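# Move deep-well plate into the window-side washer carrier

## Task

Take the deep-well plate from the shelved bench by the door and set it into the plate washer's carrier on the shelved bench by the window. It counts only if the plate lies flat on the carrier floor, within the corner stops, with its labelled short edge at the carrier end marked A1. The plate must never touch the floor. Afterwards open the gripper and pull the robot away; the plate must stay put without the robot's help. The robot must not topple or be left leaning.

## Robot and tools

Robot: an omnidirectional base with a column about 1.75 m high. A carriage rides 1.0 m along the column (lift_m) and holds two identical six-joint arms, each ending in a two-finger gripper. Arm bases sit roughly 0.57 m + lift_m above the floor, and carriage parts extend about 0.15 m lower. Reach is 0.78 m from the shoulder but only about 0.38 m downward from the arm base. The hand is about 0.16 m long and 0.1 m wide (0.14 m opened). Parked joints 1-6: 0, 0.05, 0.05, 1.45, 0, 0; parked, the robot is about 0.95 m wide and 0.7 m long. Cameras: carriage_camera (fixed, forward, tilted about 20 degrees down), left_wrist_camera and right_wrist_camera (looking past the fingertips).

Frames: the base frame has its origin on the floor below the base centre, x forward, y left, z up. left_hand and right_hand are the midpoints between each hand's pads, in this frame; quat_wxyz rotates base axes into hand axes (hand z along the fingers, y the opening direction; an upright hand with joints 1, 5, 6 at 0 gives (1, 0, 0, 0)). The odometry frame is the base frame where the scene began. base_odometry counts wheel rotation only, so slip appears as motion; heading is in radians, left positive, -3.142 to 3.142.

execute_actions: arguments actions (a list holding one action, or empty to just read state and images) and cameras (list from carriage_camera, left_wrist_camera, right_wrist_camera, all; omitted, null or ["all"] gives every camera, [] gives none). An action may contain base, joints, or both; they start together and may finish at different times. base holds exactly one relative command, an offset from where the base last reported itself: translate_m (metres, forward positive, -2 to 2), strafe_m (metres, left positive, -2 to 2) or rotate_rad (radians, counter-clockwise positive, -6.3 to 6.3). joints is a single dictionary keyed by joint name with absolute targets: lift_m 0 to 1 m; for each arm (prefix left_ or right_) joint1_rad -2.617 to 3.054 (yaw about vertical, 0 ahead, positive left), joint2_rad 0 to 3.141 (shoulder: 0 upper arm level backward, 1.57 vertical, 3.14 level forward), joint3_rad 0 to 3.141 (elbow, 0 folded, 3.14 straight), joint4_rad -1.57 to 1.57 (wrist pitch, positive lifts fingertips), joint5_rad -1.57 to 1.57 (wrist yaw, positive swings fingertips right, opposite to joint 1), joint6_rad -2.094 to 2.094 (roll about the finger axis, positive clockwise viewed from the forearm), gripper_m 0 to 0.093 m pad gap. Done tolerances: lift 0.004, joint1 0.02, joint2 0.055, joint3 0.055, joint4 0.04, joint5 and joint6 0.02, gripper 0.004. Each action runs at most 15 s. Unknown keys or values outside range reject the whole call with no motion. Omitted joints or base may keep driving toward earlier targets without this showing in the statuses. The pictures line lists image order. If a result reports a stop, the rest of that reply's motion, wait and finished_scene calls are skipped.

wait: seconds, 0 to 10; commands nothing and returns the same state and images. zoom_image: camera and region [x0, y0, x1, y1] in pixels from the top-left, at most 504 by 504, on that camera's latest full image. finished_scene: scene, the integer number of the current scene; it is final and reports success, so finish only once the plate rests correctly on its own.

Result lines: base_status and joint_status per commanded motion. done (base: wheels turned the commanded amount, even if slipping; tiny moves of a millimetre or two may fall short yet read done), off_target (stopped short, possibly still pushing), contact_stop or time_out (target dropped, holds in place), joint command not followed with a cause (self-collision check blocked that arm's targets; the gripper still moves; those joints read not_followed and may be retried on later actions). on_its_own reports uncommanded items; held at is a target, not a position. motor_effort gives percent of maximum, positive toward larger values, bracket is the peak; each motor has a fixed bias plus noise. Rising lift effort means load; lift effort falling while lowering means a hand rests on something. A drive_wheels value at rest clearly above a free move means the base is still pressing. A Motor temperatures line gives a block per arm in joint_positions order.

Caution: the base stops on wheel overload or a displaced arm joint, but arms are not monitored while turning and usually not when arm joints are in the same action; the base can roll about 0.3 m after an arm contact. Arms and grippers never stop on contact and will snap to their targets once freed. After a blocked drive, back off about 0.2 m (or reverse the turn), repeat if still pressed, then retry. Beware of driving the base under a bench edge so the column strikes it, and never reverse into such an edge. Hand readings drift from truth at long reach; a 1 kg load makes a level hand sag 10-17 cm, and a fully straight arm may not lift it. A gripper holding something usually shows off_target; pad force is about 45-60 N. To free withheld arms, move only the blocked arm clear first, then the other in a later action. Never let the arms strike or squeeze each other. ARM HIT means a hard self-collision. The robot can tip irrecoverably, most easily with the carriage high, arms out, loads held, pulling, or sudden stops; only images show leaning. Loose items may occasionally get a brief shove.

Heat: holding loads or extended arms warms motors, including while you deliberate. MOTOR HOT appears at 75 °C; 90 °C halts that arm for 10 s (OVER-TEMPERATURE FAULT, keys show limit_stop_at_motor_heat; resend targets); 100 °C makes the arm go limp and drop. The simulation keeps running while you think, with the robot holding its last command. Avoid drops, slips, slams, hard impacts and heavy pushing.

Each tool is called in YAML: its name, and indented under it one key for each argument.

## Session

execute_actions:
  actions: []

Scene clock: 0.00 s.
Motor temperatures (°C, as the motors report them): left_arm=[25 28 27 27 25 25] | right_arm=[25 27 24 25 26 26]
base_odometry: x=+0.000 y=+0.000 heading=+0.000 (m, m, rad; odometry frame)
base_status: not commanded
joint_positions: lift_m=+0.300 left_joint1_rad=-0.002 left_joint2_rad=+0.056 left_joint3_rad=+0.028 left_joint4_rad=+1.425 left_joint5_rad=-0.038 left_joint6_rad=+0.001 left_gripper_m=+0.094 right_joint1_rad=-0.004 right_joint2_rad=+0.063 right_joint3_rad=+0.067 right_joint4_rad=+1.415 right_joint5_rad=+0.024 right_joint6_rad=+0.008 right_gripper_m=+0.095
joint_status: not commanded
motor_effort: lift_m=+19 drive_wheels=-1 (%)
left_hand: x=+0.3211 y=+0.3330 z=+1.3238 quat_wxyz=(+0.996, -0.019, +0.087, +0.001) (m; base frame)
right_hand: x=+0.3141 y=-0.3309 z=+1.3344 quat_wxyz=(+0.997, +0.012, +0.076, +0.001) (m; base frame)
pictures: carriage_camera, left_wrist_camera, right_wrist_camera
Images, in order (width x height): carriage_camera 504x504, left_wrist_camera 504x504, right_wrist_camera 504x504.

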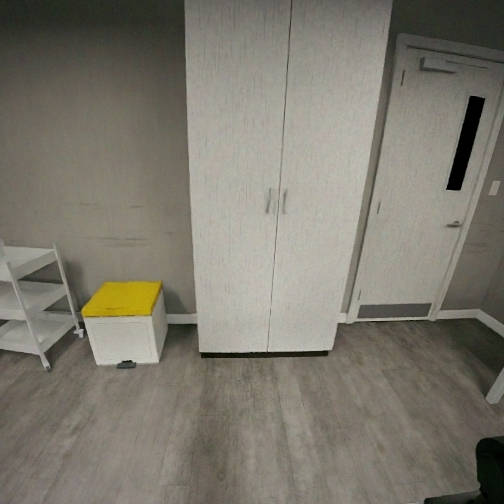

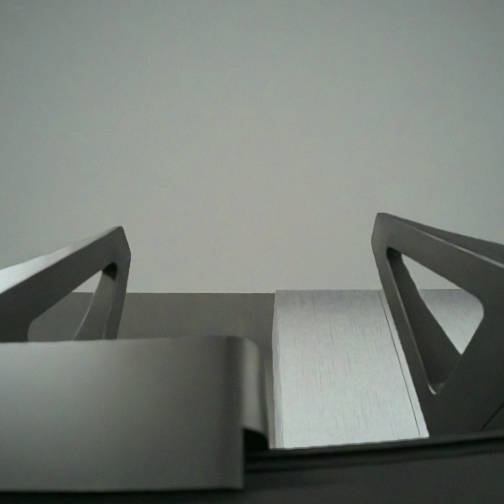

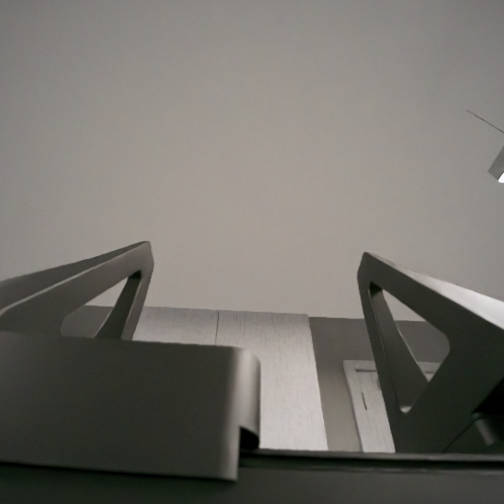

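execute_actions:
  actions:
    - {"base":{"rotate_rad":-1.57},"joints":{"lift_m":0.6}}
  cameras: ["carriage_camera"]

execute_actions:
  actions:
    - {"base":{"rotate_rad":-1.57}}
  cameras: ["carriage_camera"]

Scene clock: 5.73 s.
Motor temperatures (°C, as the motors report them): left_arm=[25 28 27 27 25 25] | right_arm=[25 27 25 25 26 26]
base_odometry: x=+0.000 y=+0.000 heading=-1.570 (m, m, rad; odometry frame)
base_status: done
joint_positions: lift_m=+0.600 left_joint1_rad=-0.002 left_joint2_rad=+0.056 left_joint3_rad=+0.028 left_joint4_rad=+1.424 left_joint5_rad=-0.038 left_joint6_rad=+0.001 left_gripper_m=+0.094 right_joint1_rad=-0.004 right_joint2_rad=+0.063 right_joint3_rad=+0.067 right_joint4_rad=+1.412 right_joint5_rad=+0.024 right_joint6_rad=+0.008 right_gripper_m=+0.095
joint_status: all done
motor_effort: lift_m=+19(22) drive_wheels=+4(11) (%)
left_hand: x=+0.3212 y=+0.3330 z=+1.6237 quat_wxyz=(+0.996, -0.019, +0.087, +0.001) (m; base frame)
right_hand: x=+0.3147 y=-0.3309 z=+1.6342 quat_wxyz=(+0.997, +0.012, +0.077, +0.001) (m; base frame)
pictures: carriage_camera
Images, in order (width x height): carriage_camera 504x504.

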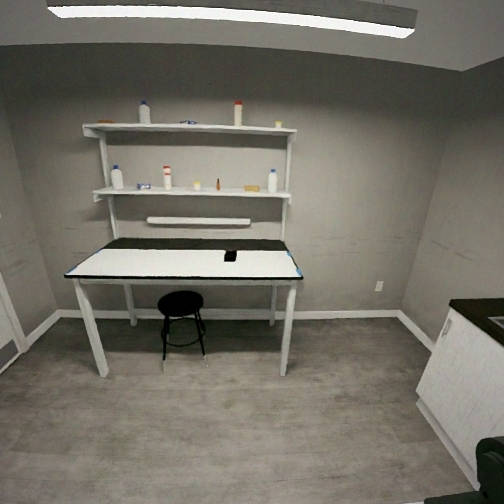

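Scene clock: 8.83 s.
Motor temperatures (°C, as the motors report them): left_arm=[25 28 28 27 25 25] | right_arm=[25 27 25 25 26 26]
base_odometry: x=+0.000 y=+0.000 heading=-3.139 (m, m, rad; odometry frame)
base_status: done
joint_positions: lift_m=+0.600 left_joint1_rad=-0.002 left_joint2_rad=+0.056 left_joint3_rad=+0.028 left_joint4_rad=+1.423 left_joint5_rad=-0.038 left_joint6_rad=+0.001 left_gripper_m=+0.094 right_joint1_rad=-0.004 right_joint2_rad=+0.063 right_joint3_rad=+0.067 right_joint4_rad=+1.412 right_joint5_rad=+0.024 right_joint6_rad=+0.008 right_gripper_m=+0.095
joint_status: not commanded
motor_effort: lift_m=+19(19) drive_wheels=+4(9) (%)
left_hand: x=+0.3213 y=+0.3330 z=+1.6237 quat_wxyz=(+0.996, -0.019, +0.088, +0.001) (m; base frame)
right_hand: x=+0.3147 y=-0.3309 z=+1.6342 quat_wxyz=(+0.997, +0.012, +0.077, +0.001) (m; base frame)
pictures: carriage_camera
Images, in order (width x height): carriage_camera 504x504.

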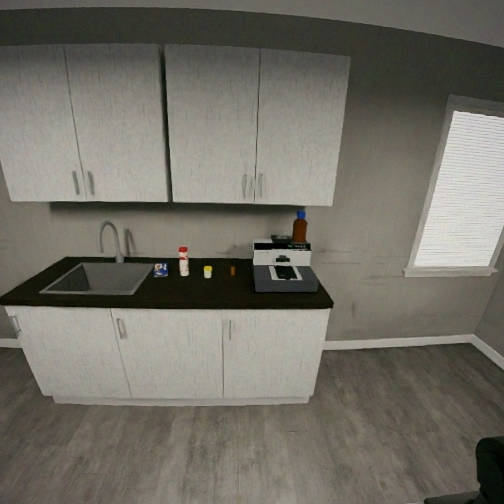

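That instrument is on a counter, so I'll check the remaining wall.

execute_actions:
  actions:
    - {"base":{"rotate_rad":-1.57}}
  cameras: ["carriage_camera"]

zoom_image:
  camera: "carriage_camera"
  region: [100,180,400,330]

Scene clock: 17.00 s.
Motor temperatures (°C, as the motors report them): left_arm=[25 29 29 27 25 25] | right_arm=[25 28 26 25 26 26]
base_odometry: x=+0.000 y=+0.000 heading=+1.575 (m, m, rad; odometry frame)
base_status: done
joint_positions: lift_m=+0.600 left_joint1_rad=-0.002 left_joint2_rad=+0.056 left_joint3_rad=+0.028 left_joint4_rad=+1.423 left_joint5_rad=-0.038 left_joint6_rad=+0.001 left_gripper_m=+0.094 right_joint1_rad=-0.004 right_joint2_rad=+0.063 right_joint3_rad=+0.067 right_joint4_rad=+1.412 right_joint5_rad=+0.024 right_joint6_rad=+0.008 right_gripper_m=+0.095
joint_status: not commanded
motor_effort: lift_m=+20(20) drive_wheels=+4(8) (%)
left_hand: x=+0.3213 y=+0.3330 z=+1.6237 quat_wxyz=(+0.996, -0.019, +0.088, +0.001) (m; base frame)
right_hand: x=+0.3147 y=-0.3309 z=+1.6342 quat_wxyz=(+0.997, +0.012, +0.077, +0.001) (m; base frame)
pictures: carriage_camera
Images, in order (width x height): carriage_camera 504x504.

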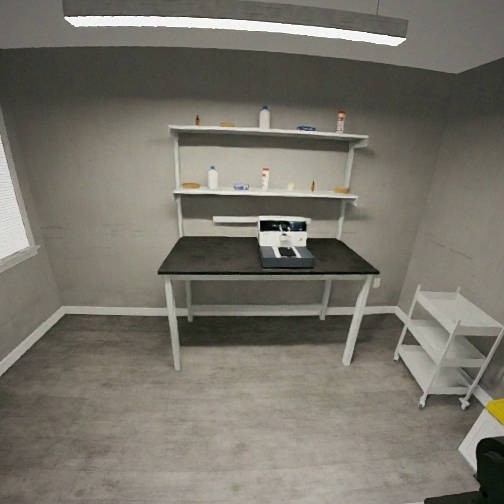

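Region (100, 180, 400, 330) of carriage_camera's 504x504 image, scaled by 1.680, with more detail than that image has.

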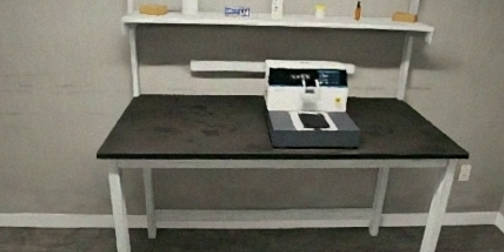

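execute_actions:
  actions:
    - {"base":{"translate_m":1.0}}
  cameras: ["carriage_camera"]

zoom_image:
  camera: "carriage_camera"
  region: [230,220,410,370]

execute_actions:
  actions:
    - {"base":{"rotate_rad":3.138}}
  cameras: []

execute_actions:
  actions:
    - {"base":{"translate_m":2.0}}
  cameras: ["carriage_camera"]

zoom_image:
  camera: "carriage_camera"
  region: [130,230,310,370]

Scene clock: 28.53 s.
Motor temperatures (°C, as the motors report them): left_arm=[25 29 30 27 25 25] | right_arm=[25 28 27 25 26 26]
base_odometry: x=-0.002 y=+1.000 heading=+1.573 (m, m, rad; odometry frame)
base_status: done
joint_positions: lift_m=+0.600 left_joint1_rad=-0.002 left_joint2_rad=+0.056 left_joint3_rad=+0.028 left_joint4_rad=+1.423 left_joint5_rad=-0.038 left_joint6_rad=+0.001 left_gripper_m=+0.094 right_joint1_rad=-0.004 right_joint2_rad=+0.063 right_joint3_rad=+0.067 right_joint4_rad=+1.411 right_joint5_rad=+0.024 right_joint6_rad=+0.008 right_gripper_m=+0.095
joint_status: not commanded
motor_effort: lift_m=+19(19) drive_wheels=+4(13) (%)
left_hand: x=+0.3214 y=+0.3330 z=+1.6237 quat_wxyz=(+0.996, -0.019, +0.088, +0.001) (m; base frame)
right_hand: x=+0.3149 y=-0.3309 z=+1.6342 quat_wxyz=(+0.997, +0.012, +0.078, +0.001) (m; base frame)
pictures: carriage_camera
Images, in order (width x height): carriage_camera 504x504.

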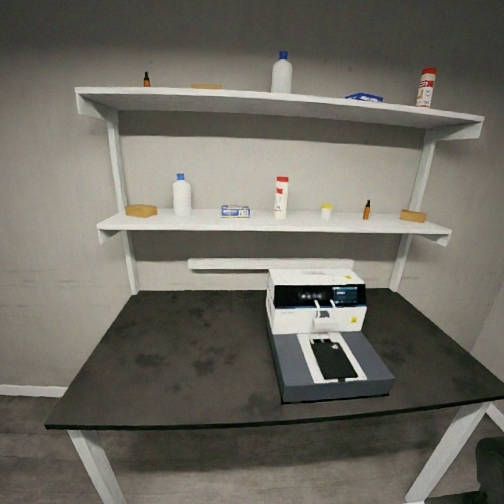

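Region (230, 220, 410, 370) of carriage_camera's 504x504 image, scaled by 2.800, with more detail than that image has.

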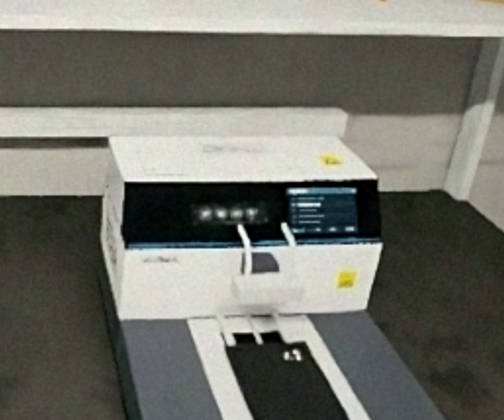

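Scene clock: 32.80 s.
Motor temperatures (°C, as the motors report them): left_arm=[25 29 30 27 25 25] | right_arm=[25 28 27 25 26 26]
base_odometry: x=-0.002 y=+1.000 heading=-1.572 (m, m, rad; odometry frame)
base_status: done
joint_positions: lift_m=+0.600 left_joint1_rad=-0.002 left_joint2_rad=+0.056 left_joint3_rad=+0.028 left_joint4_rad=+1.421 left_joint5_rad=-0.038 left_joint6_rad=+0.001 left_gripper_m=+0.094 right_joint1_rad=-0.004 right_joint2_rad=+0.063 right_joint3_rad=+0.067 right_joint4_rad=+1.409 right_joint5_rad=+0.024 right_joint6_rad=+0.008 right_gripper_m=+0.095
joint_status: not commanded
motor_effort: lift_m=+20(19) drive_wheels=+4(8) (%)
left_hand: x=+0.3218 y=+0.3330 z=+1.6236 quat_wxyz=(+0.996, -0.019, +0.089, +0.001) (m; base frame)
right_hand: x=+0.3154 y=-0.3309 z=+1.6341 quat_wxyz=(+0.997, +0.012, +0.079, +0.001) (m; base frame)
pictures: none
No camera images: the call's "cameras" was empty. Leave "cameras" out to get every camera's image.

Scene clock: 39.20 s.
Motor temperatures (°C, as the motors report them): left_arm=[25 29 30 27 25 25] | right_arm=[25 28 28 25 26 26]
base_odometry: x=-0.001 y=-1.000 heading=-1.571 (m, m, rad; odometry frame)
base_status: done
joint_positions: lift_m=+0.600 left_joint1_rad=-0.002 left_joint2_rad=+0.056 left_joint3_rad=+0.028 left_joint4_rad=+1.421 left_joint5_rad=-0.038 left_joint6_rad=+0.001 left_gripper_m=+0.094 right_joint1_rad=-0.004 right_joint2_rad=+0.063 right_joint3_rad=+0.067 right_joint4_rad=+1.412 right_joint5_rad=+0.024 right_joint6_rad=+0.008 right_gripper_m=+0.095
joint_status: not commanded
motor_effort: lift_m=+19(19) drive_wheels=+5(13) (%)
left_hand: x=+0.3218 y=+0.3330 z=+1.6236 quat_wxyz=(+0.996, -0.019, +0.089, +0.001) (m; base frame)
right_hand: x=+0.3148 y=-0.3309 z=+1.6342 quat_wxyz=(+0.997, +0.012, +0.078, +0.001) (m; base frame)
pictures: carriage_camera
Images, in order (width x height): carriage_camera 504x504.

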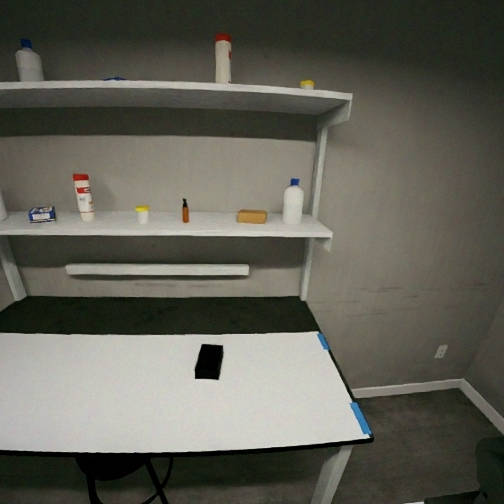

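Region (130, 230, 310, 370) of carriage_camera's 504x504 image, scaled by 2.800, with more detail than that image has.

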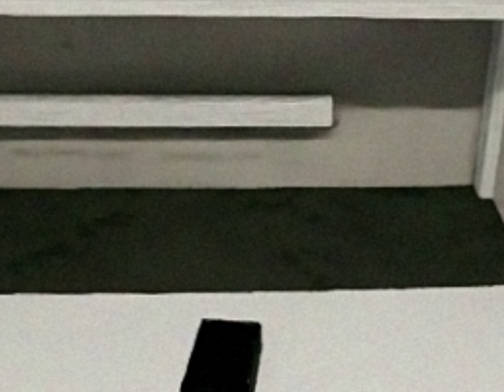

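execute_actions:
  actions:
    - {"base":{"strafe_m":-0.17},"joints":{"left_joint2_rad":1.9,"left_joint3_rad":1.6,"left_joint4_rad":-1.27,"left_joint5_rad":0}}

Scene clock: 48.87 s.
Motor temperatures (°C, as the motors report them): left_arm=[25 30 31 28 25 25] | right_arm=[25 29 28 25 26 26]
base_odometry: x=-0.171 y=-1.000 heading=-1.571 (m, m, rad; odometry frame)
base_status: done
joint_positions: lift_m=+0.600 left_joint1_rad=-0.002 left_joint2_rad=+1.897 left_joint3_rad=+1.585 left_joint4_rad=-1.260 left_joint5_rad=-0.007 left_joint6_rad=+0.001 left_gripper_m=+0.094 right_joint1_rad=-0.004 right_joint2_rad=+0.063 right_joint3_rad=+0.067 right_joint4_rad=+1.412 right_joint5_rad=+0.024 right_joint6_rad=+0.008 right_gripper_m=+0.095
joint_status: all done
motor_effort: lift_m=+19(19) drive_wheels=-2(7) (%)
left_hand: x=+0.6314 y=+0.3269 z=+1.2996 quat_wxyz=(-0.001, +0.001, +1.000, +0.003) (m; base frame)
right_hand: x=+0.3148 y=-0.3309 z=+1.6342 quat_wxyz=(+0.997, +0.012, +0.078, +0.001) (m; base frame)
pictures: carriage_camera, left_wrist_camera, right_wrist_camera
Images, in order (width x height): carriage_camera 504x504, left_wrist_camera 504x504, right_wrist_camera 504x504.

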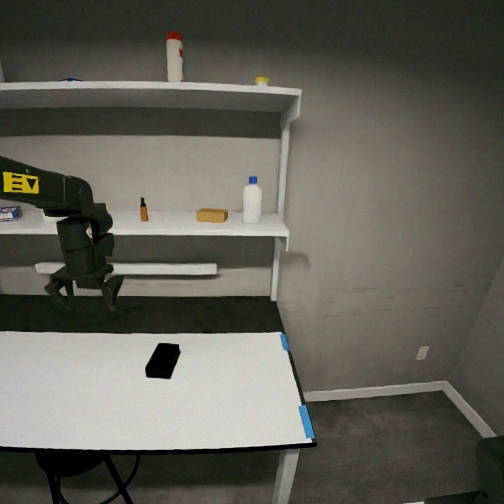

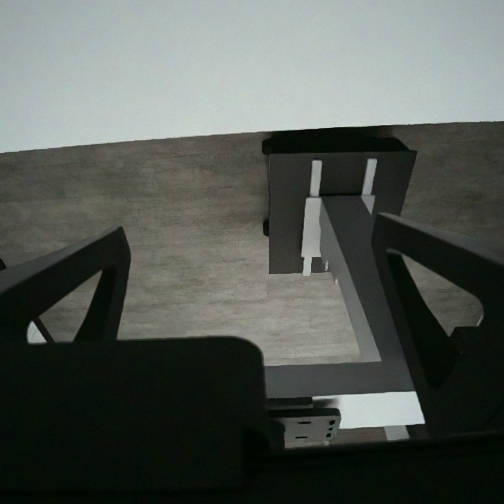

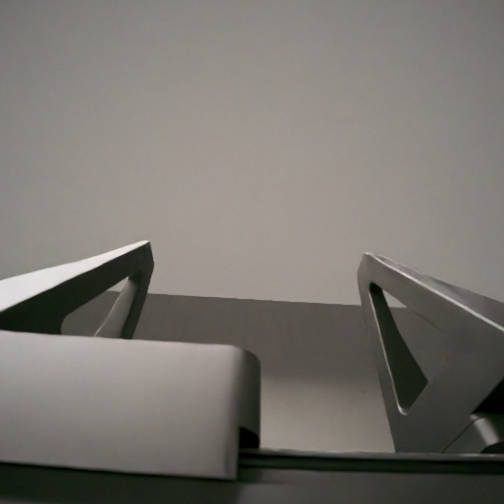

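execute_actions:
  actions:
    - {"base":{"translate_m":0.25},"joints":{"lift_m":0.75,"left_joint2_rad":2.55,"left_joint3_rad":2.0,"left_joint4_rad":-1.02}}
  cameras: ["carriage_camera","left_wrist_camera"]

Scene clock: 58.23 s.
Motor temperatures (°C, as the motors report them): left_arm=[25 33 32 28 25 25] | right_arm=[25 29 29 25 26 26]
base_odometry: x=-0.171 y=-1.250 heading=-1.571 (m, m, rad; odometry frame)
base_status: done
joint_positions: lift_m=+0.750 left_joint1_rad=-0.004 left_joint2_rad=+2.513 left_joint3_rad=+1.993 left_joint4_rad=-1.233 left_joint5_rad=+0.007 left_joint6_rad=-0.024 left_gripper_m=+0.094 right_joint1_rad=-0.004 right_joint2_rad=+0.063 right_joint3_rad=+0.067 right_joint4_rad=+1.410 right_joint5_rad=+0.024 right_joint6_rad=+0.008 right_gripper_m=+0.095
joint_status: left_joint4_rad off_target (ended at -1.233, target -1.020); the others done
motor_effort: lift_m=+19(22) drive_wheels=+4(11) (%)
left_hand: x=+0.7068 y=+0.3238 z=+1.3075 quat_wxyz=(-0.091, -0.010, +0.996, -0.002) (m; base frame)
right_hand: x=+0.3153 y=-0.3309 z=+1.7841 quat_wxyz=(+0.997, +0.012, +0.079, +0.001) (m; base frame)
pictures: carriage_camera, left_wrist_camera
Images, in order (width x height): carriage_camera 504x504, left_wrist_camera 504x504.

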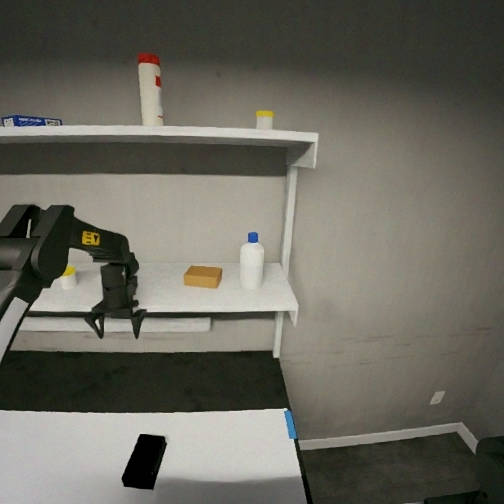

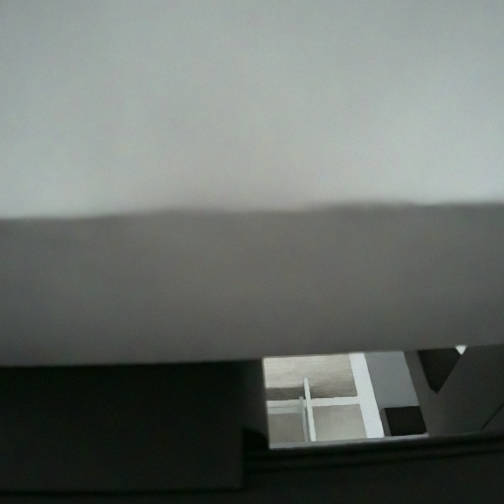

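execute_actions:
  actions:
    - {"base":{"translate_m":-0.17},"joints":{"left_joint4_rad":-1.23}}
  cameras: []

execute_actions:
  actions:
    - {"joints":{"left_joint2_rad":2.55,"left_joint3_rad":1.6,"left_joint4_rad":-0.62}}
  cameras: ["carriage_camera","left_wrist_camera"]

Scene clock: 65.00 s.
Motor temperatures (°C, as the motors report them): left_arm=[25 36 33 30 25 25] | right_arm=[25 29 29 25 26 26]
base_odometry: x=-0.172 y=-1.080 heading=-1.572 (m, m, rad; odometry frame)
base_status: done
joint_positions: lift_m=+0.750 left_joint1_rad=-0.003 left_joint2_rad=+2.533 left_joint3_rad=+1.998 left_joint4_rad=-1.222 left_joint5_rad=+0.004 left_joint6_rad=-0.009 left_gripper_m=+0.094 right_joint1_rad=-0.004 right_joint2_rad=+0.063 right_joint3_rad=+0.067 right_joint4_rad=+1.412 right_joint5_rad=+0.024 right_joint6_rad=+0.008 right_gripper_m=+0.095
joint_status: all done
motor_effort: lift_m=+19(19) drive_wheels=+2(11) (%)
left_hand: x=+0.7080 y=+0.3248 z=+1.2997 quat_wxyz=(-0.093, -0.003, +0.996, -0.001) (m; base frame)
right_hand: x=+0.3147 y=-0.3309 z=+1.7842 quat_wxyz=(+0.997, +0.012, +0.077, +0.001) (m; base frame)
pictures: none
No camera images: the call's "cameras" was empty. Leave "cameras" out to get every camera's image.

Scene clock: 66.20 s.
Motor temperatures (°C, as the motors report them): left_arm=[25 36 33 30 25 25] | right_arm=[25 29 29 25 26 26]
base_odometry: x=-0.172 y=-1.080 heading=-1.572 (m, m, rad; odometry frame)
base_status: not commanded
joint_positions: lift_m=+0.750 left_joint1_rad=-0.003 left_joint2_rad=+2.543 left_joint3_rad=+1.611 left_joint4_rad=-0.630 left_joint5_rad=+0.004 left_joint6_rad=-0.009 left_gripper_m=+0.094 right_joint1_rad=-0.004 right_joint2_rad=+0.063 right_joint3_rad=+0.067 right_joint4_rad=+1.412 right_joint5_rad=+0.024 right_joint6_rad=+0.008 right_gripper_m=+0.095
joint_status: all done
motor_effort: lift_m=+19(19) drive_wheels=+2(2) (%)
left_hand: x=+0.7099 y=+0.3248 z=+1.2056 quat_wxyz=(+0.004, -0.003, +1.000, -0.002) (m; base frame)
right_hand: x=+0.3147 y=-0.3309 z=+1.7842 quat_wxyz=(+0.997, +0.012, +0.077, +0.001) (m; base frame)
pictures: carriage_camera, left_wrist_camera
Images, in order (width x height): carriage_camera 504x504, left_wrist_camera 504x504.

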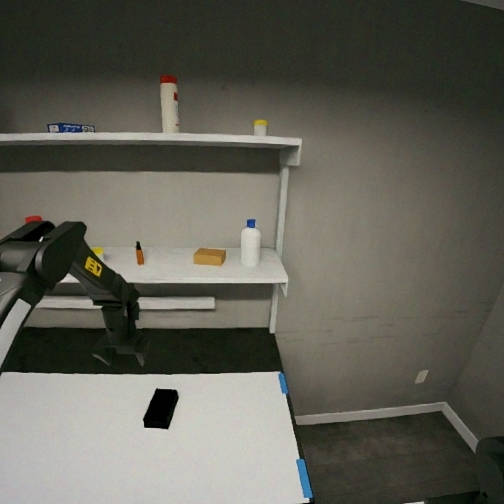

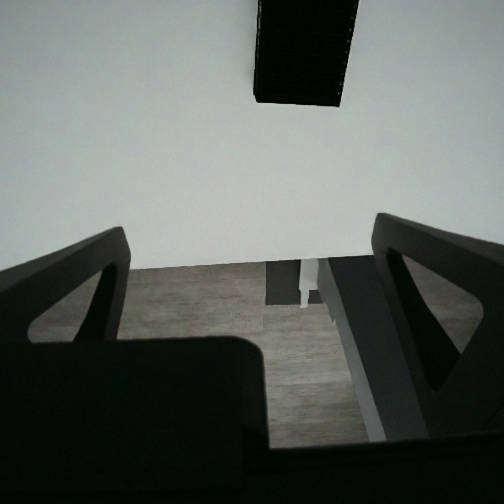

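execute_actions:
  actions:
    - {"base":{"strafe_m":-0.045},"joints":{"lift_m":0.6}}
  cameras: []

execute_actions:
  actions:
    - {"base":{"translate_m":0.08}}
  cameras: ["carriage_camera","left_wrist_camera"]

Scene clock: 72.87 s.
Motor temperatures (°C, as the motors report them): left_arm=[25 40 32 29 25 25] | right_arm=[25 29 29 25 26 26]
base_odometry: x=-0.216 y=-1.080 heading=-1.572 (m, m, rad; odometry frame)
base_status: done
joint_positions: lift_m=+0.600 left_joint1_rad=-0.004 left_joint2_rad=+2.548 left_joint3_rad=+1.611 left_joint4_rad=-0.622 left_joint5_rad=+0.004 left_joint6_rad=-0.008 left_gripper_m=+0.094 right_joint1_rad=-0.004 right_joint2_rad=+0.063 right_joint3_rad=+0.067 right_joint4_rad=+1.412 right_joint5_rad=+0.024 right_joint6_rad=+0.008 right_gripper_m=+0.095
joint_status: all done
motor_effort: lift_m=+19(23) drive_wheels=+8(8) (%)
left_hand: x=+0.7108 y=+0.3243 z=+1.0538 quat_wxyz=(+0.006, -0.002, +1.000, -0.002) (m; base frame)
right_hand: x=+0.3147 y=-0.3309 z=+1.6343 quat_wxyz=(+0.997, +0.012, +0.077, +0.001) (m; base frame)
pictures: none
No camera images: the call's "cameras" was empty. Leave "cameras" out to get every camera's image.

Scene clock: 74.40 s.
Motor temperatures (°C, as the motors report them): left_arm=[25 40 32 29 25 25] | right_arm=[25 29 29 25 26 26]
base_odometry: x=-0.217 y=-1.160 heading=-1.573 (m, m, rad; odometry frame)
base_status: done
joint_positions: lift_m=+0.600 left_joint1_rad=-0.003 left_joint2_rad=+2.548 left_joint3_rad=+1.611 left_joint4_rad=-0.621 left_joint5_rad=+0.004 left_joint6_rad=-0.008 left_gripper_m=+0.094 right_joint1_rad=-0.004 right_joint2_rad=+0.063 right_joint3_rad=+0.067 right_joint4_rad=+1.412 right_joint5_rad=+0.024 right_joint6_rad=+0.008 right_gripper_m=+0.095
joint_status: not commanded
motor_effort: lift_m=+18(19) drive_wheels=+3(10) (%)
left_hand: x=+0.7109 y=+0.3248 z=+1.0538 quat_wxyz=(+0.006, -0.003, +1.000, -0.002) (m; base frame)
right_hand: x=+0.3147 y=-0.3309 z=+1.6343 quat_wxyz=(+0.997, +0.012, +0.077, +0.001) (m; base frame)
pictures: carriage_camera, left_wrist_camera
Images, in order (width x height): carriage_camera 504x504, left_wrist_camera 504x504.

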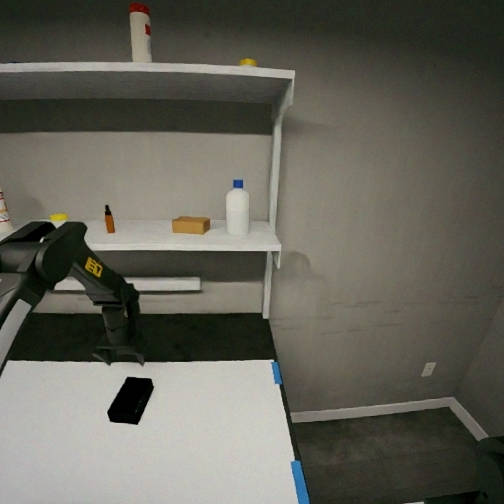

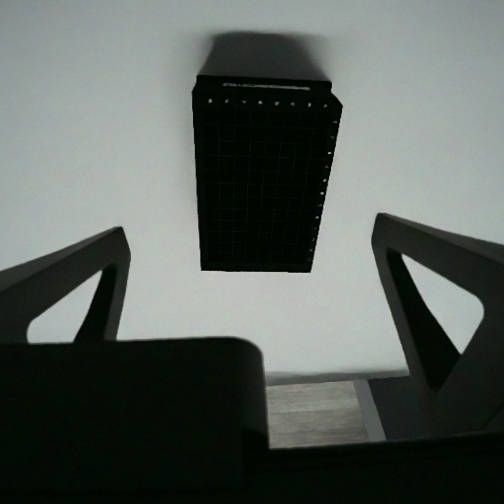

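execute_actions:
  actions:
    - {"base":{"strafe_m":-0.006},"joints":{"lift_m":0.54,"left_joint6_rad":0.04}}
  cameras: ["carriage_camera","left_wrist_camera"]

Scene clock: 80.90 s.
Motor temperatures (°C, as the motors report them): left_arm=[25 43 32 29 25 25] | right_arm=[25 29 29 25 26 26]
base_odometry: x=-0.222 y=-1.160 heading=-1.572 (m, m, rad; odometry frame)
base_status: done
joint_positions: lift_m=+0.540 left_joint1_rad=-0.002 left_joint2_rad=+2.548 left_joint3_rad=+1.611 left_joint4_rad=-0.620 left_joint5_rad=+0.004 left_joint6_rad=+0.031 left_gripper_m=+0.094 right_joint1_rad=-0.004 right_joint2_rad=+0.063 right_joint3_rad=+0.067 right_joint4_rad=+1.413 right_joint5_rad=+0.024 right_joint6_rad=+0.008 right_gripper_m=+0.095
joint_status: all done
motor_effort: lift_m=+19(26) drive_wheels=+3(7) (%)
left_hand: x=+0.7111 y=+0.3249 z=+0.9936 quat_wxyz=(+0.007, +0.017, +1.000, -0.002) (m; base frame)
right_hand: x=+0.3146 y=-0.3309 z=+1.5743 quat_wxyz=(+0.997, +0.012, +0.077, +0.001) (m; base frame)
pictures: carriage_camera, left_wrist_camera
Images, in order (width x height): carriage_camera 504x504, left_wrist_camera 504x504.

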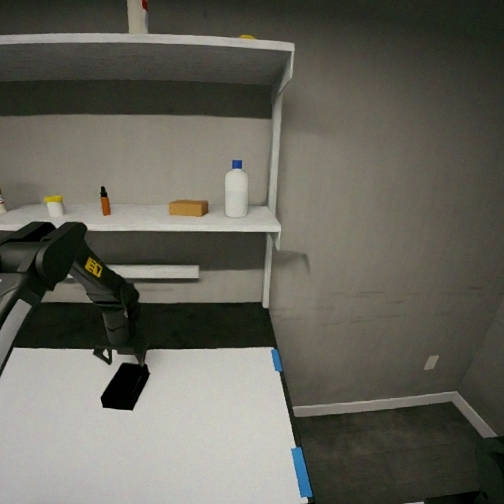

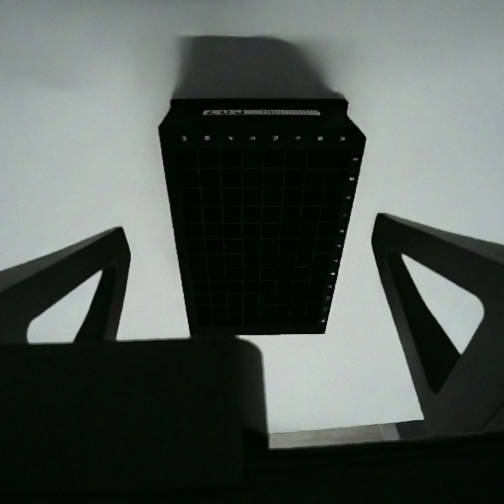

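execute_actions:
  actions:
    - {"base":{"translate_m":0.04}}
  cameras: []

execute_actions:
  actions:
    - {"base":{"strafe_m":-0.005},"joints":{"lift_m":0.515}}
  cameras: ["carriage_camera","left_wrist_camera"]

Scene clock: 87.37 s.
Motor temperatures (°C, as the motors report them): left_arm=[25 46 32 29 25 25] | right_arm=[25 29 29 25 26 26]
base_odometry: x=-0.223 y=-1.200 heading=-1.573 (m, m, rad; odometry frame)
base_status: done
joint_positions: lift_m=+0.540 left_joint1_rad=-0.002 left_joint2_rad=+2.548 left_joint3_rad=+1.611 left_joint4_rad=-0.621 left_joint5_rad=+0.004 left_joint6_rad=+0.031 left_gripper_m=+0.094 right_joint1_rad=-0.004 right_joint2_rad=+0.063 right_joint3_rad=+0.067 right_joint4_rad=+1.412 right_joint5_rad=+0.024 right_joint6_rad=+0.008 right_gripper_m=+0.095
joint_status: not commanded
motor_effort: lift_m=+19(19) drive_wheels=+4(11) (%)
left_hand: x=+0.7110 y=+0.3249 z=+0.9936 quat_wxyz=(+0.007, +0.017, +1.000, -0.002) (m; base frame)
right_hand: x=+0.3147 y=-0.3309 z=+1.5743 quat_wxyz=(+0.997, +0.012, +0.077, +0.001) (m; base frame)
pictures: none
No camera images: the call's "cameras" was empty. Leave "cameras" out to get every camera's image.

Scene clock: 88.07 s.
Motor temperatures (°C, as the motors report them): left_arm=[25 46 32 29 25 25] | right_arm=[25 29 29 25 26 26]
base_odometry: x=-0.228 y=-1.200 heading=-1.572 (m, m, rad; odometry frame)
base_status: done
joint_positions: lift_m=+0.515 left_joint1_rad=-0.003 left_joint2_rad=+2.548 left_joint3_rad=+1.611 left_joint4_rad=-0.619 left_joint5_rad=+0.004 left_joint6_rad=+0.031 left_gripper_m=+0.094 right_joint1_rad=-0.004 right_joint2_rad=+0.063 right_joint3_rad=+0.067 right_joint4_rad=+1.413 right_joint5_rad=+0.024 right_joint6_rad=+0.008 right_gripper_m=+0.095
joint_status: all done
motor_effort: lift_m=+19(21) drive_wheels=+3(5) (%)
left_hand: x=+0.7115 y=+0.3248 z=+0.9688 quat_wxyz=(+0.008, +0.017, +1.000, -0.002) (m; base frame)
right_hand: x=+0.3146 y=-0.3309 z=+1.5493 quat_wxyz=(+0.997, +0.012, +0.077, +0.001) (m; base frame)
pictures: carriage_camera, left_wrist_camera
Images, in order (width x height): carriage_camera 504x504, left_wrist_camera 504x504.

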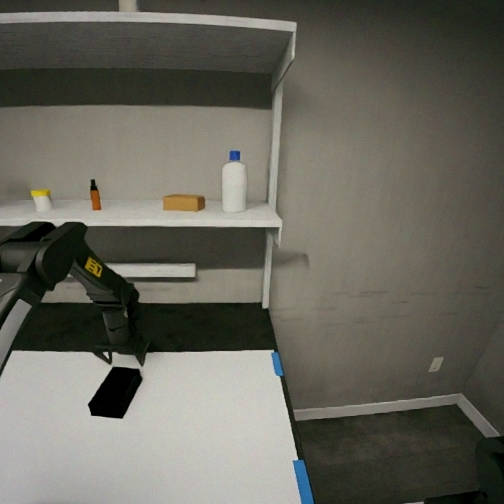

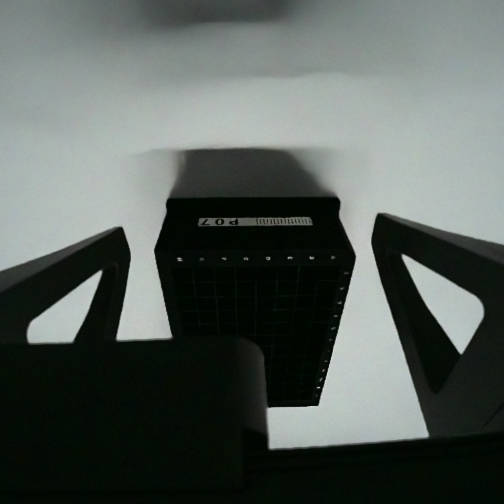

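execute_actions:
  actions:
    - {"base":{"translate_m":-0.085}}
  cameras: ["left_wrist_camera"]

Scene clock: 93.07 s.
Motor temperatures (°C, as the motors report them): left_arm=[25 48 32 29 25 25] | right_arm=[25 29 30 25 26 26]
base_odometry: x=-0.228 y=-1.115 heading=-1.572 (m, m, rad; odometry frame)
base_status: done
joint_positions: lift_m=+0.515 left_joint1_rad=-0.003 left_joint2_rad=+2.548 left_joint3_rad=+1.611 left_joint4_rad=-0.618 left_joint5_rad=+0.004 left_joint6_rad=+0.031 left_gripper_m=+0.094 right_joint1_rad=-0.004 right_joint2_rad=+0.063 right_joint3_rad=+0.067 right_joint4_rad=+1.412 right_joint5_rad=+0.024 right_joint6_rad=+0.008 right_gripper_m=+0.095
joint_status: not commanded
motor_effort: lift_m=+19(19) drive_wheels=+1(9) (%)
left_hand: x=+0.7118 y=+0.3248 z=+0.9688 quat_wxyz=(+0.008, +0.017, +1.000, -0.002) (m; base frame)
right_hand: x=+0.3147 y=-0.3309 z=+1.5493 quat_wxyz=(+0.997, +0.012, +0.077, +0.001) (m; base frame)
pictures: left_wrist_camera
Images, in order (width x height): left_wrist_camera 504x504.

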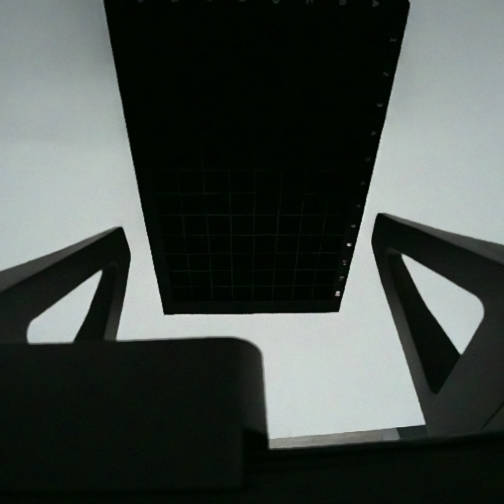

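execute_actions:
  actions:
    - {"base":{"translate_m":0.012},"joints":{"lift_m":0.497}}
  cameras: ["left_wrist_camera"]

Scene clock: 97.33 s.
Motor temperatures (°C, as the motors report them): left_arm=[25 50 32 29 25 25] | right_arm=[25 29 30 25 26 26]
base_odometry: x=-0.227 y=-1.127 heading=-1.572 (m, m, rad; odometry frame)
base_status: done
joint_positions: lift_m=+0.497 left_joint1_rad=-0.003 left_joint2_rad=+2.548 left_joint3_rad=+1.611 left_joint4_rad=-0.618 left_joint5_rad=+0.004 left_joint6_rad=+0.031 left_gripper_m=+0.094 right_joint1_rad=-0.004 right_joint2_rad=+0.063 right_joint3_rad=+0.067 right_joint4_rad=+1.413 right_joint5_rad=+0.024 right_joint6_rad=+0.008 right_gripper_m=+0.095
joint_status: all done
motor_effort: lift_m=+19(20) drive_wheels=-2(7) (%)
left_hand: x=+0.7117 y=+0.3248 z=+0.9506 quat_wxyz=(+0.008, +0.017, +1.000, -0.002) (m; base frame)
right_hand: x=+0.3145 y=-0.3309 z=+1.5313 quat_wxyz=(+0.997, +0.012, +0.077, +0.001) (m; base frame)
pictures: left_wrist_camera
Images, in order (width x height): left_wrist_camera 504x504.

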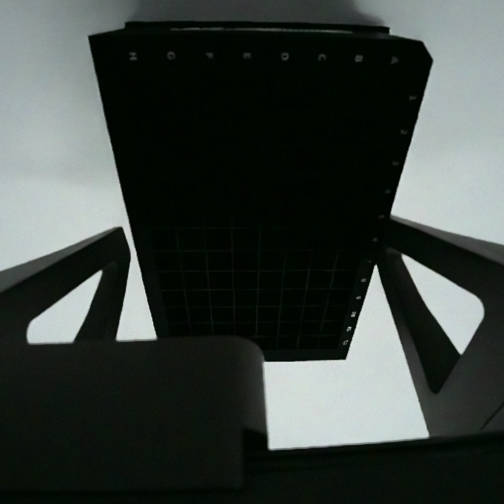

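execute_actions:
  actions:
    - {"base":{"strafe_m":-0.003}}
  cameras: []

execute_actions:
  actions:
    - {"joints":{"lift_m":0.474}}
  cameras: ["left_wrist_camera"]

execute_actions:
  actions:
    - {"joints":{"left_gripper_m":0.07}}
  cameras: ["left_wrist_camera","carriage_camera"]

Scene clock: 103.23 s.
Motor temperatures (°C, as the motors report them): left_arm=[25 52 32 28 25 25] | right_arm=[25 29 30 25 26 26]
base_odometry: x=-0.230 y=-1.127 heading=-1.572 (m, m, rad; odometry frame)
base_status: done
joint_positions: lift_m=+0.497 left_joint1_rad=-0.003 left_joint2_rad=+2.548 left_joint3_rad=+1.611 left_joint4_rad=-0.618 left_joint5_rad=+0.004 left_joint6_rad=+0.032 left_gripper_m=+0.094 right_joint1_rad=-0.004 right_joint2_rad=+0.063 right_joint3_rad=+0.067 right_joint4_rad=+1.413 right_joint5_rad=+0.024 right_joint6_rad=+0.008 right_gripper_m=+0.095
joint_status: not commanded
motor_effort: lift_m=+19(19) drive_wheels=-1(4) (%)
left_hand: x=+0.7117 y=+0.3248 z=+0.9506 quat_wxyz=(+0.008, +0.017, +1.000, -0.002) (m; base frame)
right_hand: x=+0.3145 y=-0.3309 z=+1.5313 quat_wxyz=(+0.997, +0.012, +0.077, +0.001) (m; base frame)
pictures: none
No camera images: the call's "cameras" was empty. Leave "cameras" out to get every camera's image.

Scene clock: 103.83 s.
Motor temperatures (°C, as the motors report them): left_arm=[25 52 32 28 25 25] | right_arm=[25 29 30 25 26 26]
base_odometry: x=-0.230 y=-1.127 heading=-1.572 (m, m, rad; odometry frame)
base_status: not commanded
joint_positions: lift_m=+0.474 left_joint1_rad=-0.003 left_joint2_rad=+2.548 left_joint3_rad=+1.611 left_joint4_rad=-0.619 left_joint5_rad=+0.004 left_joint6_rad=+0.032 left_gripper_m=+0.094 right_joint1_rad=-0.004 right_joint2_rad=+0.063 right_joint3_rad=+0.067 right_joint4_rad=+1.414 right_joint5_rad=+0.024 right_joint6_rad=+0.008 right_gripper_m=+0.095
joint_status: all done
motor_effort: lift_m=+19(24) drive_wheels=-2(2) (%)
left_hand: x=+0.7115 y=+0.3248 z=+0.9277 quat_wxyz=(+0.008, +0.017, +1.000, -0.002) (m; base frame)
right_hand: x=+0.3144 y=-0.3309 z=+1.5083 quat_wxyz=(+0.997, +0.012, +0.077, +0.001) (m; base frame)
pictures: left_wrist_camera
Images, in order (width x height): left_wrist_camera 504x504.

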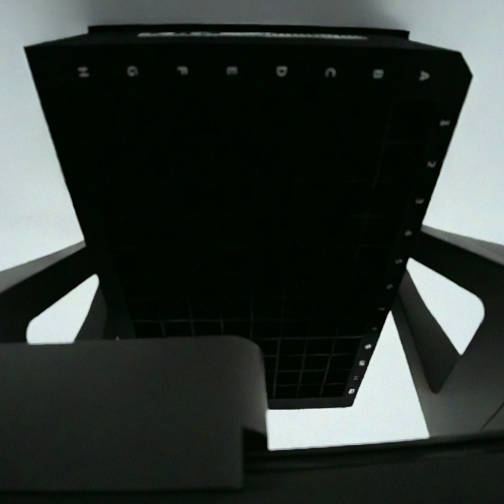

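Scene clock: 104.33 s.
Motor temperatures (°C, as the motors report them): left_arm=[25 52 32 28 25 25] | right_arm=[25 29 30 25 26 26]
base_odometry: x=-0.230 y=-1.127 heading=-1.572 (m, m, rad; odometry frame)
base_status: not commanded
joint_positions: lift_m=+0.474 left_joint1_rad=-0.003 left_joint2_rad=+2.548 left_joint3_rad=+1.611 left_joint4_rad=-0.619 left_joint5_rad=+0.004 left_joint6_rad=+0.032 left_gripper_m=+0.083 right_joint1_rad=-0.004 right_joint2_rad=+0.063 right_joint3_rad=+0.067 right_joint4_rad=+1.414 right_joint5_rad=+0.024 right_joint6_rad=+0.008 right_gripper_m=+0.095
joint_status: left_gripper_m off_target (ended at +0.083, target +0.070)
motor_effort: lift_m=+19(19) drive_wheels=-2(2) (%)
left_hand: x=+0.7115 y=+0.3248 z=+0.9277 quat_wxyz=(+0.008, +0.017, +1.000, -0.002) (m; base frame)
right_hand: x=+0.3144 y=-0.3309 z=+1.5083 quat_wxyz=(+0.997, +0.012, +0.077, +0.001) (m; base frame)
pictures: carriage_camera, left_wrist_camera
Images, in order (width x height): carriage_camera 504x504, left_wrist_camera 504x504.

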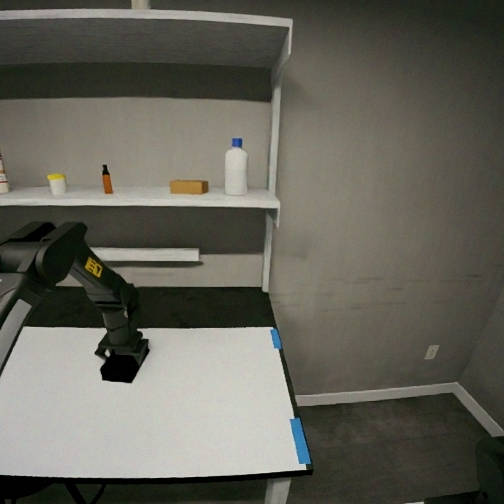

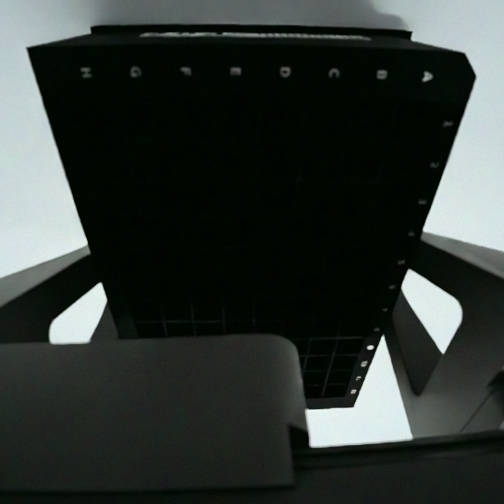

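execute_actions:
  actions:
    - {"joints":{"lift_m":0.6}}
  cameras: ["left_wrist_camera"]

execute_actions:
  actions:
    - {"base":{"translate_m":-1.4},"joints":{"left_joint2_rad":1.6,"left_joint3_rad":0.9,"left_joint4_rad":-0.87,"left_joint6_rad":0}}
  cameras: []

execute_actions:
  actions:
    - {"base":{"rotate_rad":3.143}}
  cameras: []

execute_actions:
  actions:
    - {"base":{"strafe_m":-0.8}}
  cameras: ["left_wrist_camera","carriage_camera"]

Scene clock: 114.50 s.
Motor temperatures (°C, as the motors report them): left_arm=[25 55 32 28 25 25] | right_arm=[25 29 30 25 26 26]
base_odometry: x=-0.230 y=-1.127 heading=-1.572 (m, m, rad; odometry frame)
base_status: not commanded
joint_positions: lift_m=+0.600 left_joint1_rad=-0.003 left_joint2_rad=+2.543 left_joint3_rad=+1.611 left_joint4_rad=-0.619 left_joint5_rad=+0.004 left_joint6_rad=+0.032 left_gripper_m=+0.083 right_joint1_rad=-0.004 right_joint2_rad=+0.063 right_joint3_rad=+0.067 right_joint4_rad=+1.413 right_joint5_rad=+0.024 right_joint6_rad=+0.008 right_gripper_m=+0.095
joint_status: all done
motor_effort: lift_m=+19(25) drive_wheels=-2(2) (%)
left_hand: x=+0.7128 y=+0.3248 z=+1.0557 quat_wxyz=(+0.010, +0.017, +1.000, -0.002) (m; base frame)
right_hand: x=+0.3145 y=-0.3309 z=+1.6343 quat_wxyz=(+0.997, +0.012, +0.077, +0.001) (m; base frame)
pictures: left_wrist_camera
Images, in order (width x height): left_wrist_camera 504x504.

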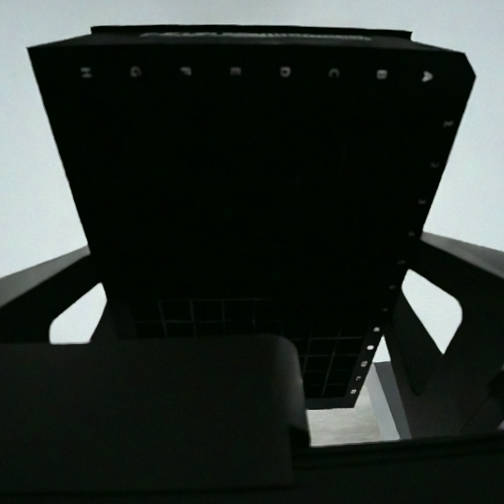

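Scene clock: 119.70 s.
Motor temperatures (°C, as the motors report them): left_arm=[25 54 32 28 25 25] | right_arm=[25 29 30 25 26 26]
base_odometry: x=-0.228 y=+0.273 heading=-1.572 (m, m, rad; odometry frame)
base_status: done
joint_positions: lift_m=+0.600 left_joint1_rad=-0.003 left_joint2_rad=+1.604 left_joint3_rad=+0.915 left_joint4_rad=-0.862 left_joint5_rad=+0.004 left_joint6_rad=+0.004 left_gripper_m=+0.083 right_joint1_rad=-0.004 right_joint2_rad=+0.063 right_joint3_rad=+0.067 right_joint4_rad=+1.413 right_joint5_rad=+0.024 right_joint6_rad=+0.008 right_gripper_m=+0.095
joint_status: all done
motor_effort: lift_m=+19(19) drive_wheels=+1(8) (%)
left_hand: x=+0.5363 y=+0.3252 z=+1.2222 quat_wxyz=(+0.010, +0.004, +1.000, -0.002) (m; base frame)
right_hand: x=+0.3146 y=-0.3309 z=+1.6343 quat_wxyz=(+0.997, +0.012, +0.077, +0.001) (m; base frame)
pictures: none
No camera images: the call's "cameras" was empty. Leave "cameras" out to get every camera's image.

Scene clock: 123.97 s.
Motor temperatures (°C, as the motors report them): left_arm=[25 53 32 28 25 25] | right_arm=[25 29 30 25 26 26]
base_odometry: x=-0.228 y=+0.273 heading=+1.570 (m, m, rad; odometry frame)
base_status: done
joint_positions: lift_m=+0.600 left_joint1_rad=+0.001 left_joint2_rad=+1.604 left_joint3_rad=+0.915 left_joint4_rad=-0.859 left_joint5_rad=+0.001 left_joint6_rad=+0.004 left_gripper_m=+0.083 right_joint1_rad=-0.004 right_joint2_rad=+0.063 right_joint3_rad=+0.067 right_joint4_rad=+1.409 right_joint5_rad=+0.024 right_joint6_rad=+0.008 right_gripper_m=+0.095
joint_status: not commanded
motor_effort: lift_m=+19(19) drive_wheels=+4(11) (%)
left_hand: x=+0.5369 y=+0.3265 z=+1.2222 quat_wxyz=(+0.011, +0.002, +1.000, -0.001) (m; base frame)
right_hand: x=+0.3154 y=-0.3309 z=+1.6341 quat_wxyz=(+0.997, +0.013, +0.079, +0.001) (m; base frame)
pictures: none
No camera images: the call's "cameras" was empty. Leave "cameras" out to get every camera's image.

Scene clock: 127.93 s.
Motor temperatures (°C, as the motors report them): left_arm=[25 52 32 28 25 25] | right_arm=[25 29 30 25 26 26]
base_odometry: x=+0.572 y=+0.274 heading=+1.572 (m, m, rad; odometry frame)
base_status: done
joint_positions: lift_m=+0.600 left_joint1_rad=+0.001 left_joint2_rad=+1.604 left_joint3_rad=+0.915 left_joint4_rad=-0.859 left_joint5_rad=+0.001 left_joint6_rad=+0.004 left_gripper_m=+0.083 right_joint1_rad=-0.004 right_joint2_rad=+0.063 right_joint3_rad=+0.067 right_joint4_rad=+1.410 right_joint5_rad=+0.024 right_joint6_rad=+0.008 right_gripper_m=+0.095
joint_status: not commanded
motor_effort: lift_m=+19(19) drive_wheels=+4(11) (%)
left_hand: x=+0.5369 y=+0.3265 z=+1.2222 quat_wxyz=(+0.011, +0.002, +1.000, -0.001) (m; base frame)
right_hand: x=+0.3153 y=-0.3309 z=+1.6341 quat_wxyz=(+0.997, +0.013, +0.079, +0.001) (m; base frame)
pictures: carriage_camera, left_wrist_camera
Images, in order (width x height): carriage_camera 504x504, left_wrist_camera 504x504.

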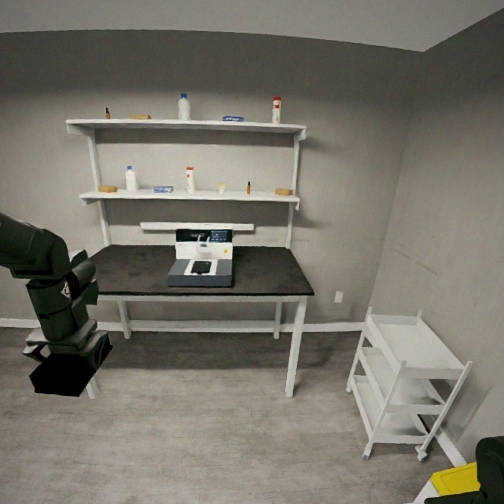

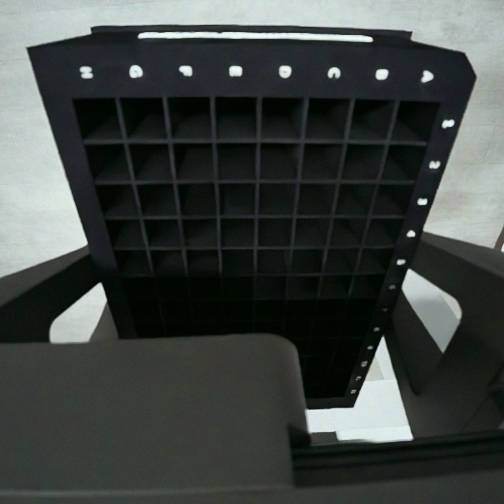

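execute_actions:
  actions:
    - {"base":{"translate_m":0.7}}
  cameras: ["carriage_camera"]

zoom_image:
  camera: "carriage_camera"
  region: [90,280,250,410]

Scene clock: 137.13 s.
Motor temperatures (°C, as the motors report them): left_arm=[25 50 32 28 25 25] | right_arm=[25 29 30 25 26 26]
base_odometry: x=+0.572 y=+0.974 heading=+1.571 (m, m, rad; odometry frame)
base_status: done
joint_positions: lift_m=+0.600 left_joint1_rad=+0.001 left_joint2_rad=+1.604 left_joint3_rad=+0.915 left_joint4_rad=-0.863 left_joint5_rad=+0.001 left_joint6_rad=+0.004 left_gripper_m=+0.083 right_joint1_rad=-0.004 right_joint2_rad=+0.063 right_joint3_rad=+0.067 right_joint4_rad=+1.412 right_joint5_rad=+0.024 right_joint6_rad=+0.008 right_gripper_m=+0.095
joint_status: not commanded
motor_effort: lift_m=+20(19) drive_wheels=-5(9) (%)
left_hand: x=+0.5360 y=+0.3266 z=+1.2222 quat_wxyz=(+0.009, +0.002, +1.000, +0.000) (m; base frame)
right_hand: x=+0.3148 y=-0.3309 z=+1.6342 quat_wxyz=(+0.997, +0.013, +0.078, +0.001) (m; base frame)
pictures: carriage_camera
Images, in order (width x height): carriage_camera 504x504.

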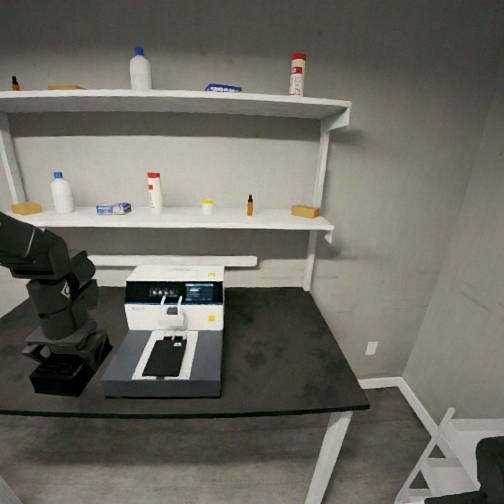

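Region (90, 280, 250, 410) of carriage_camera's 504x504 image, scaled by 3.150, with more detail than that image has; it fills the top 410 rows of this view, and the rest is white.

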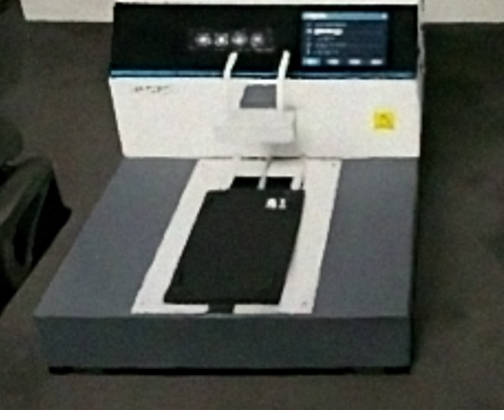

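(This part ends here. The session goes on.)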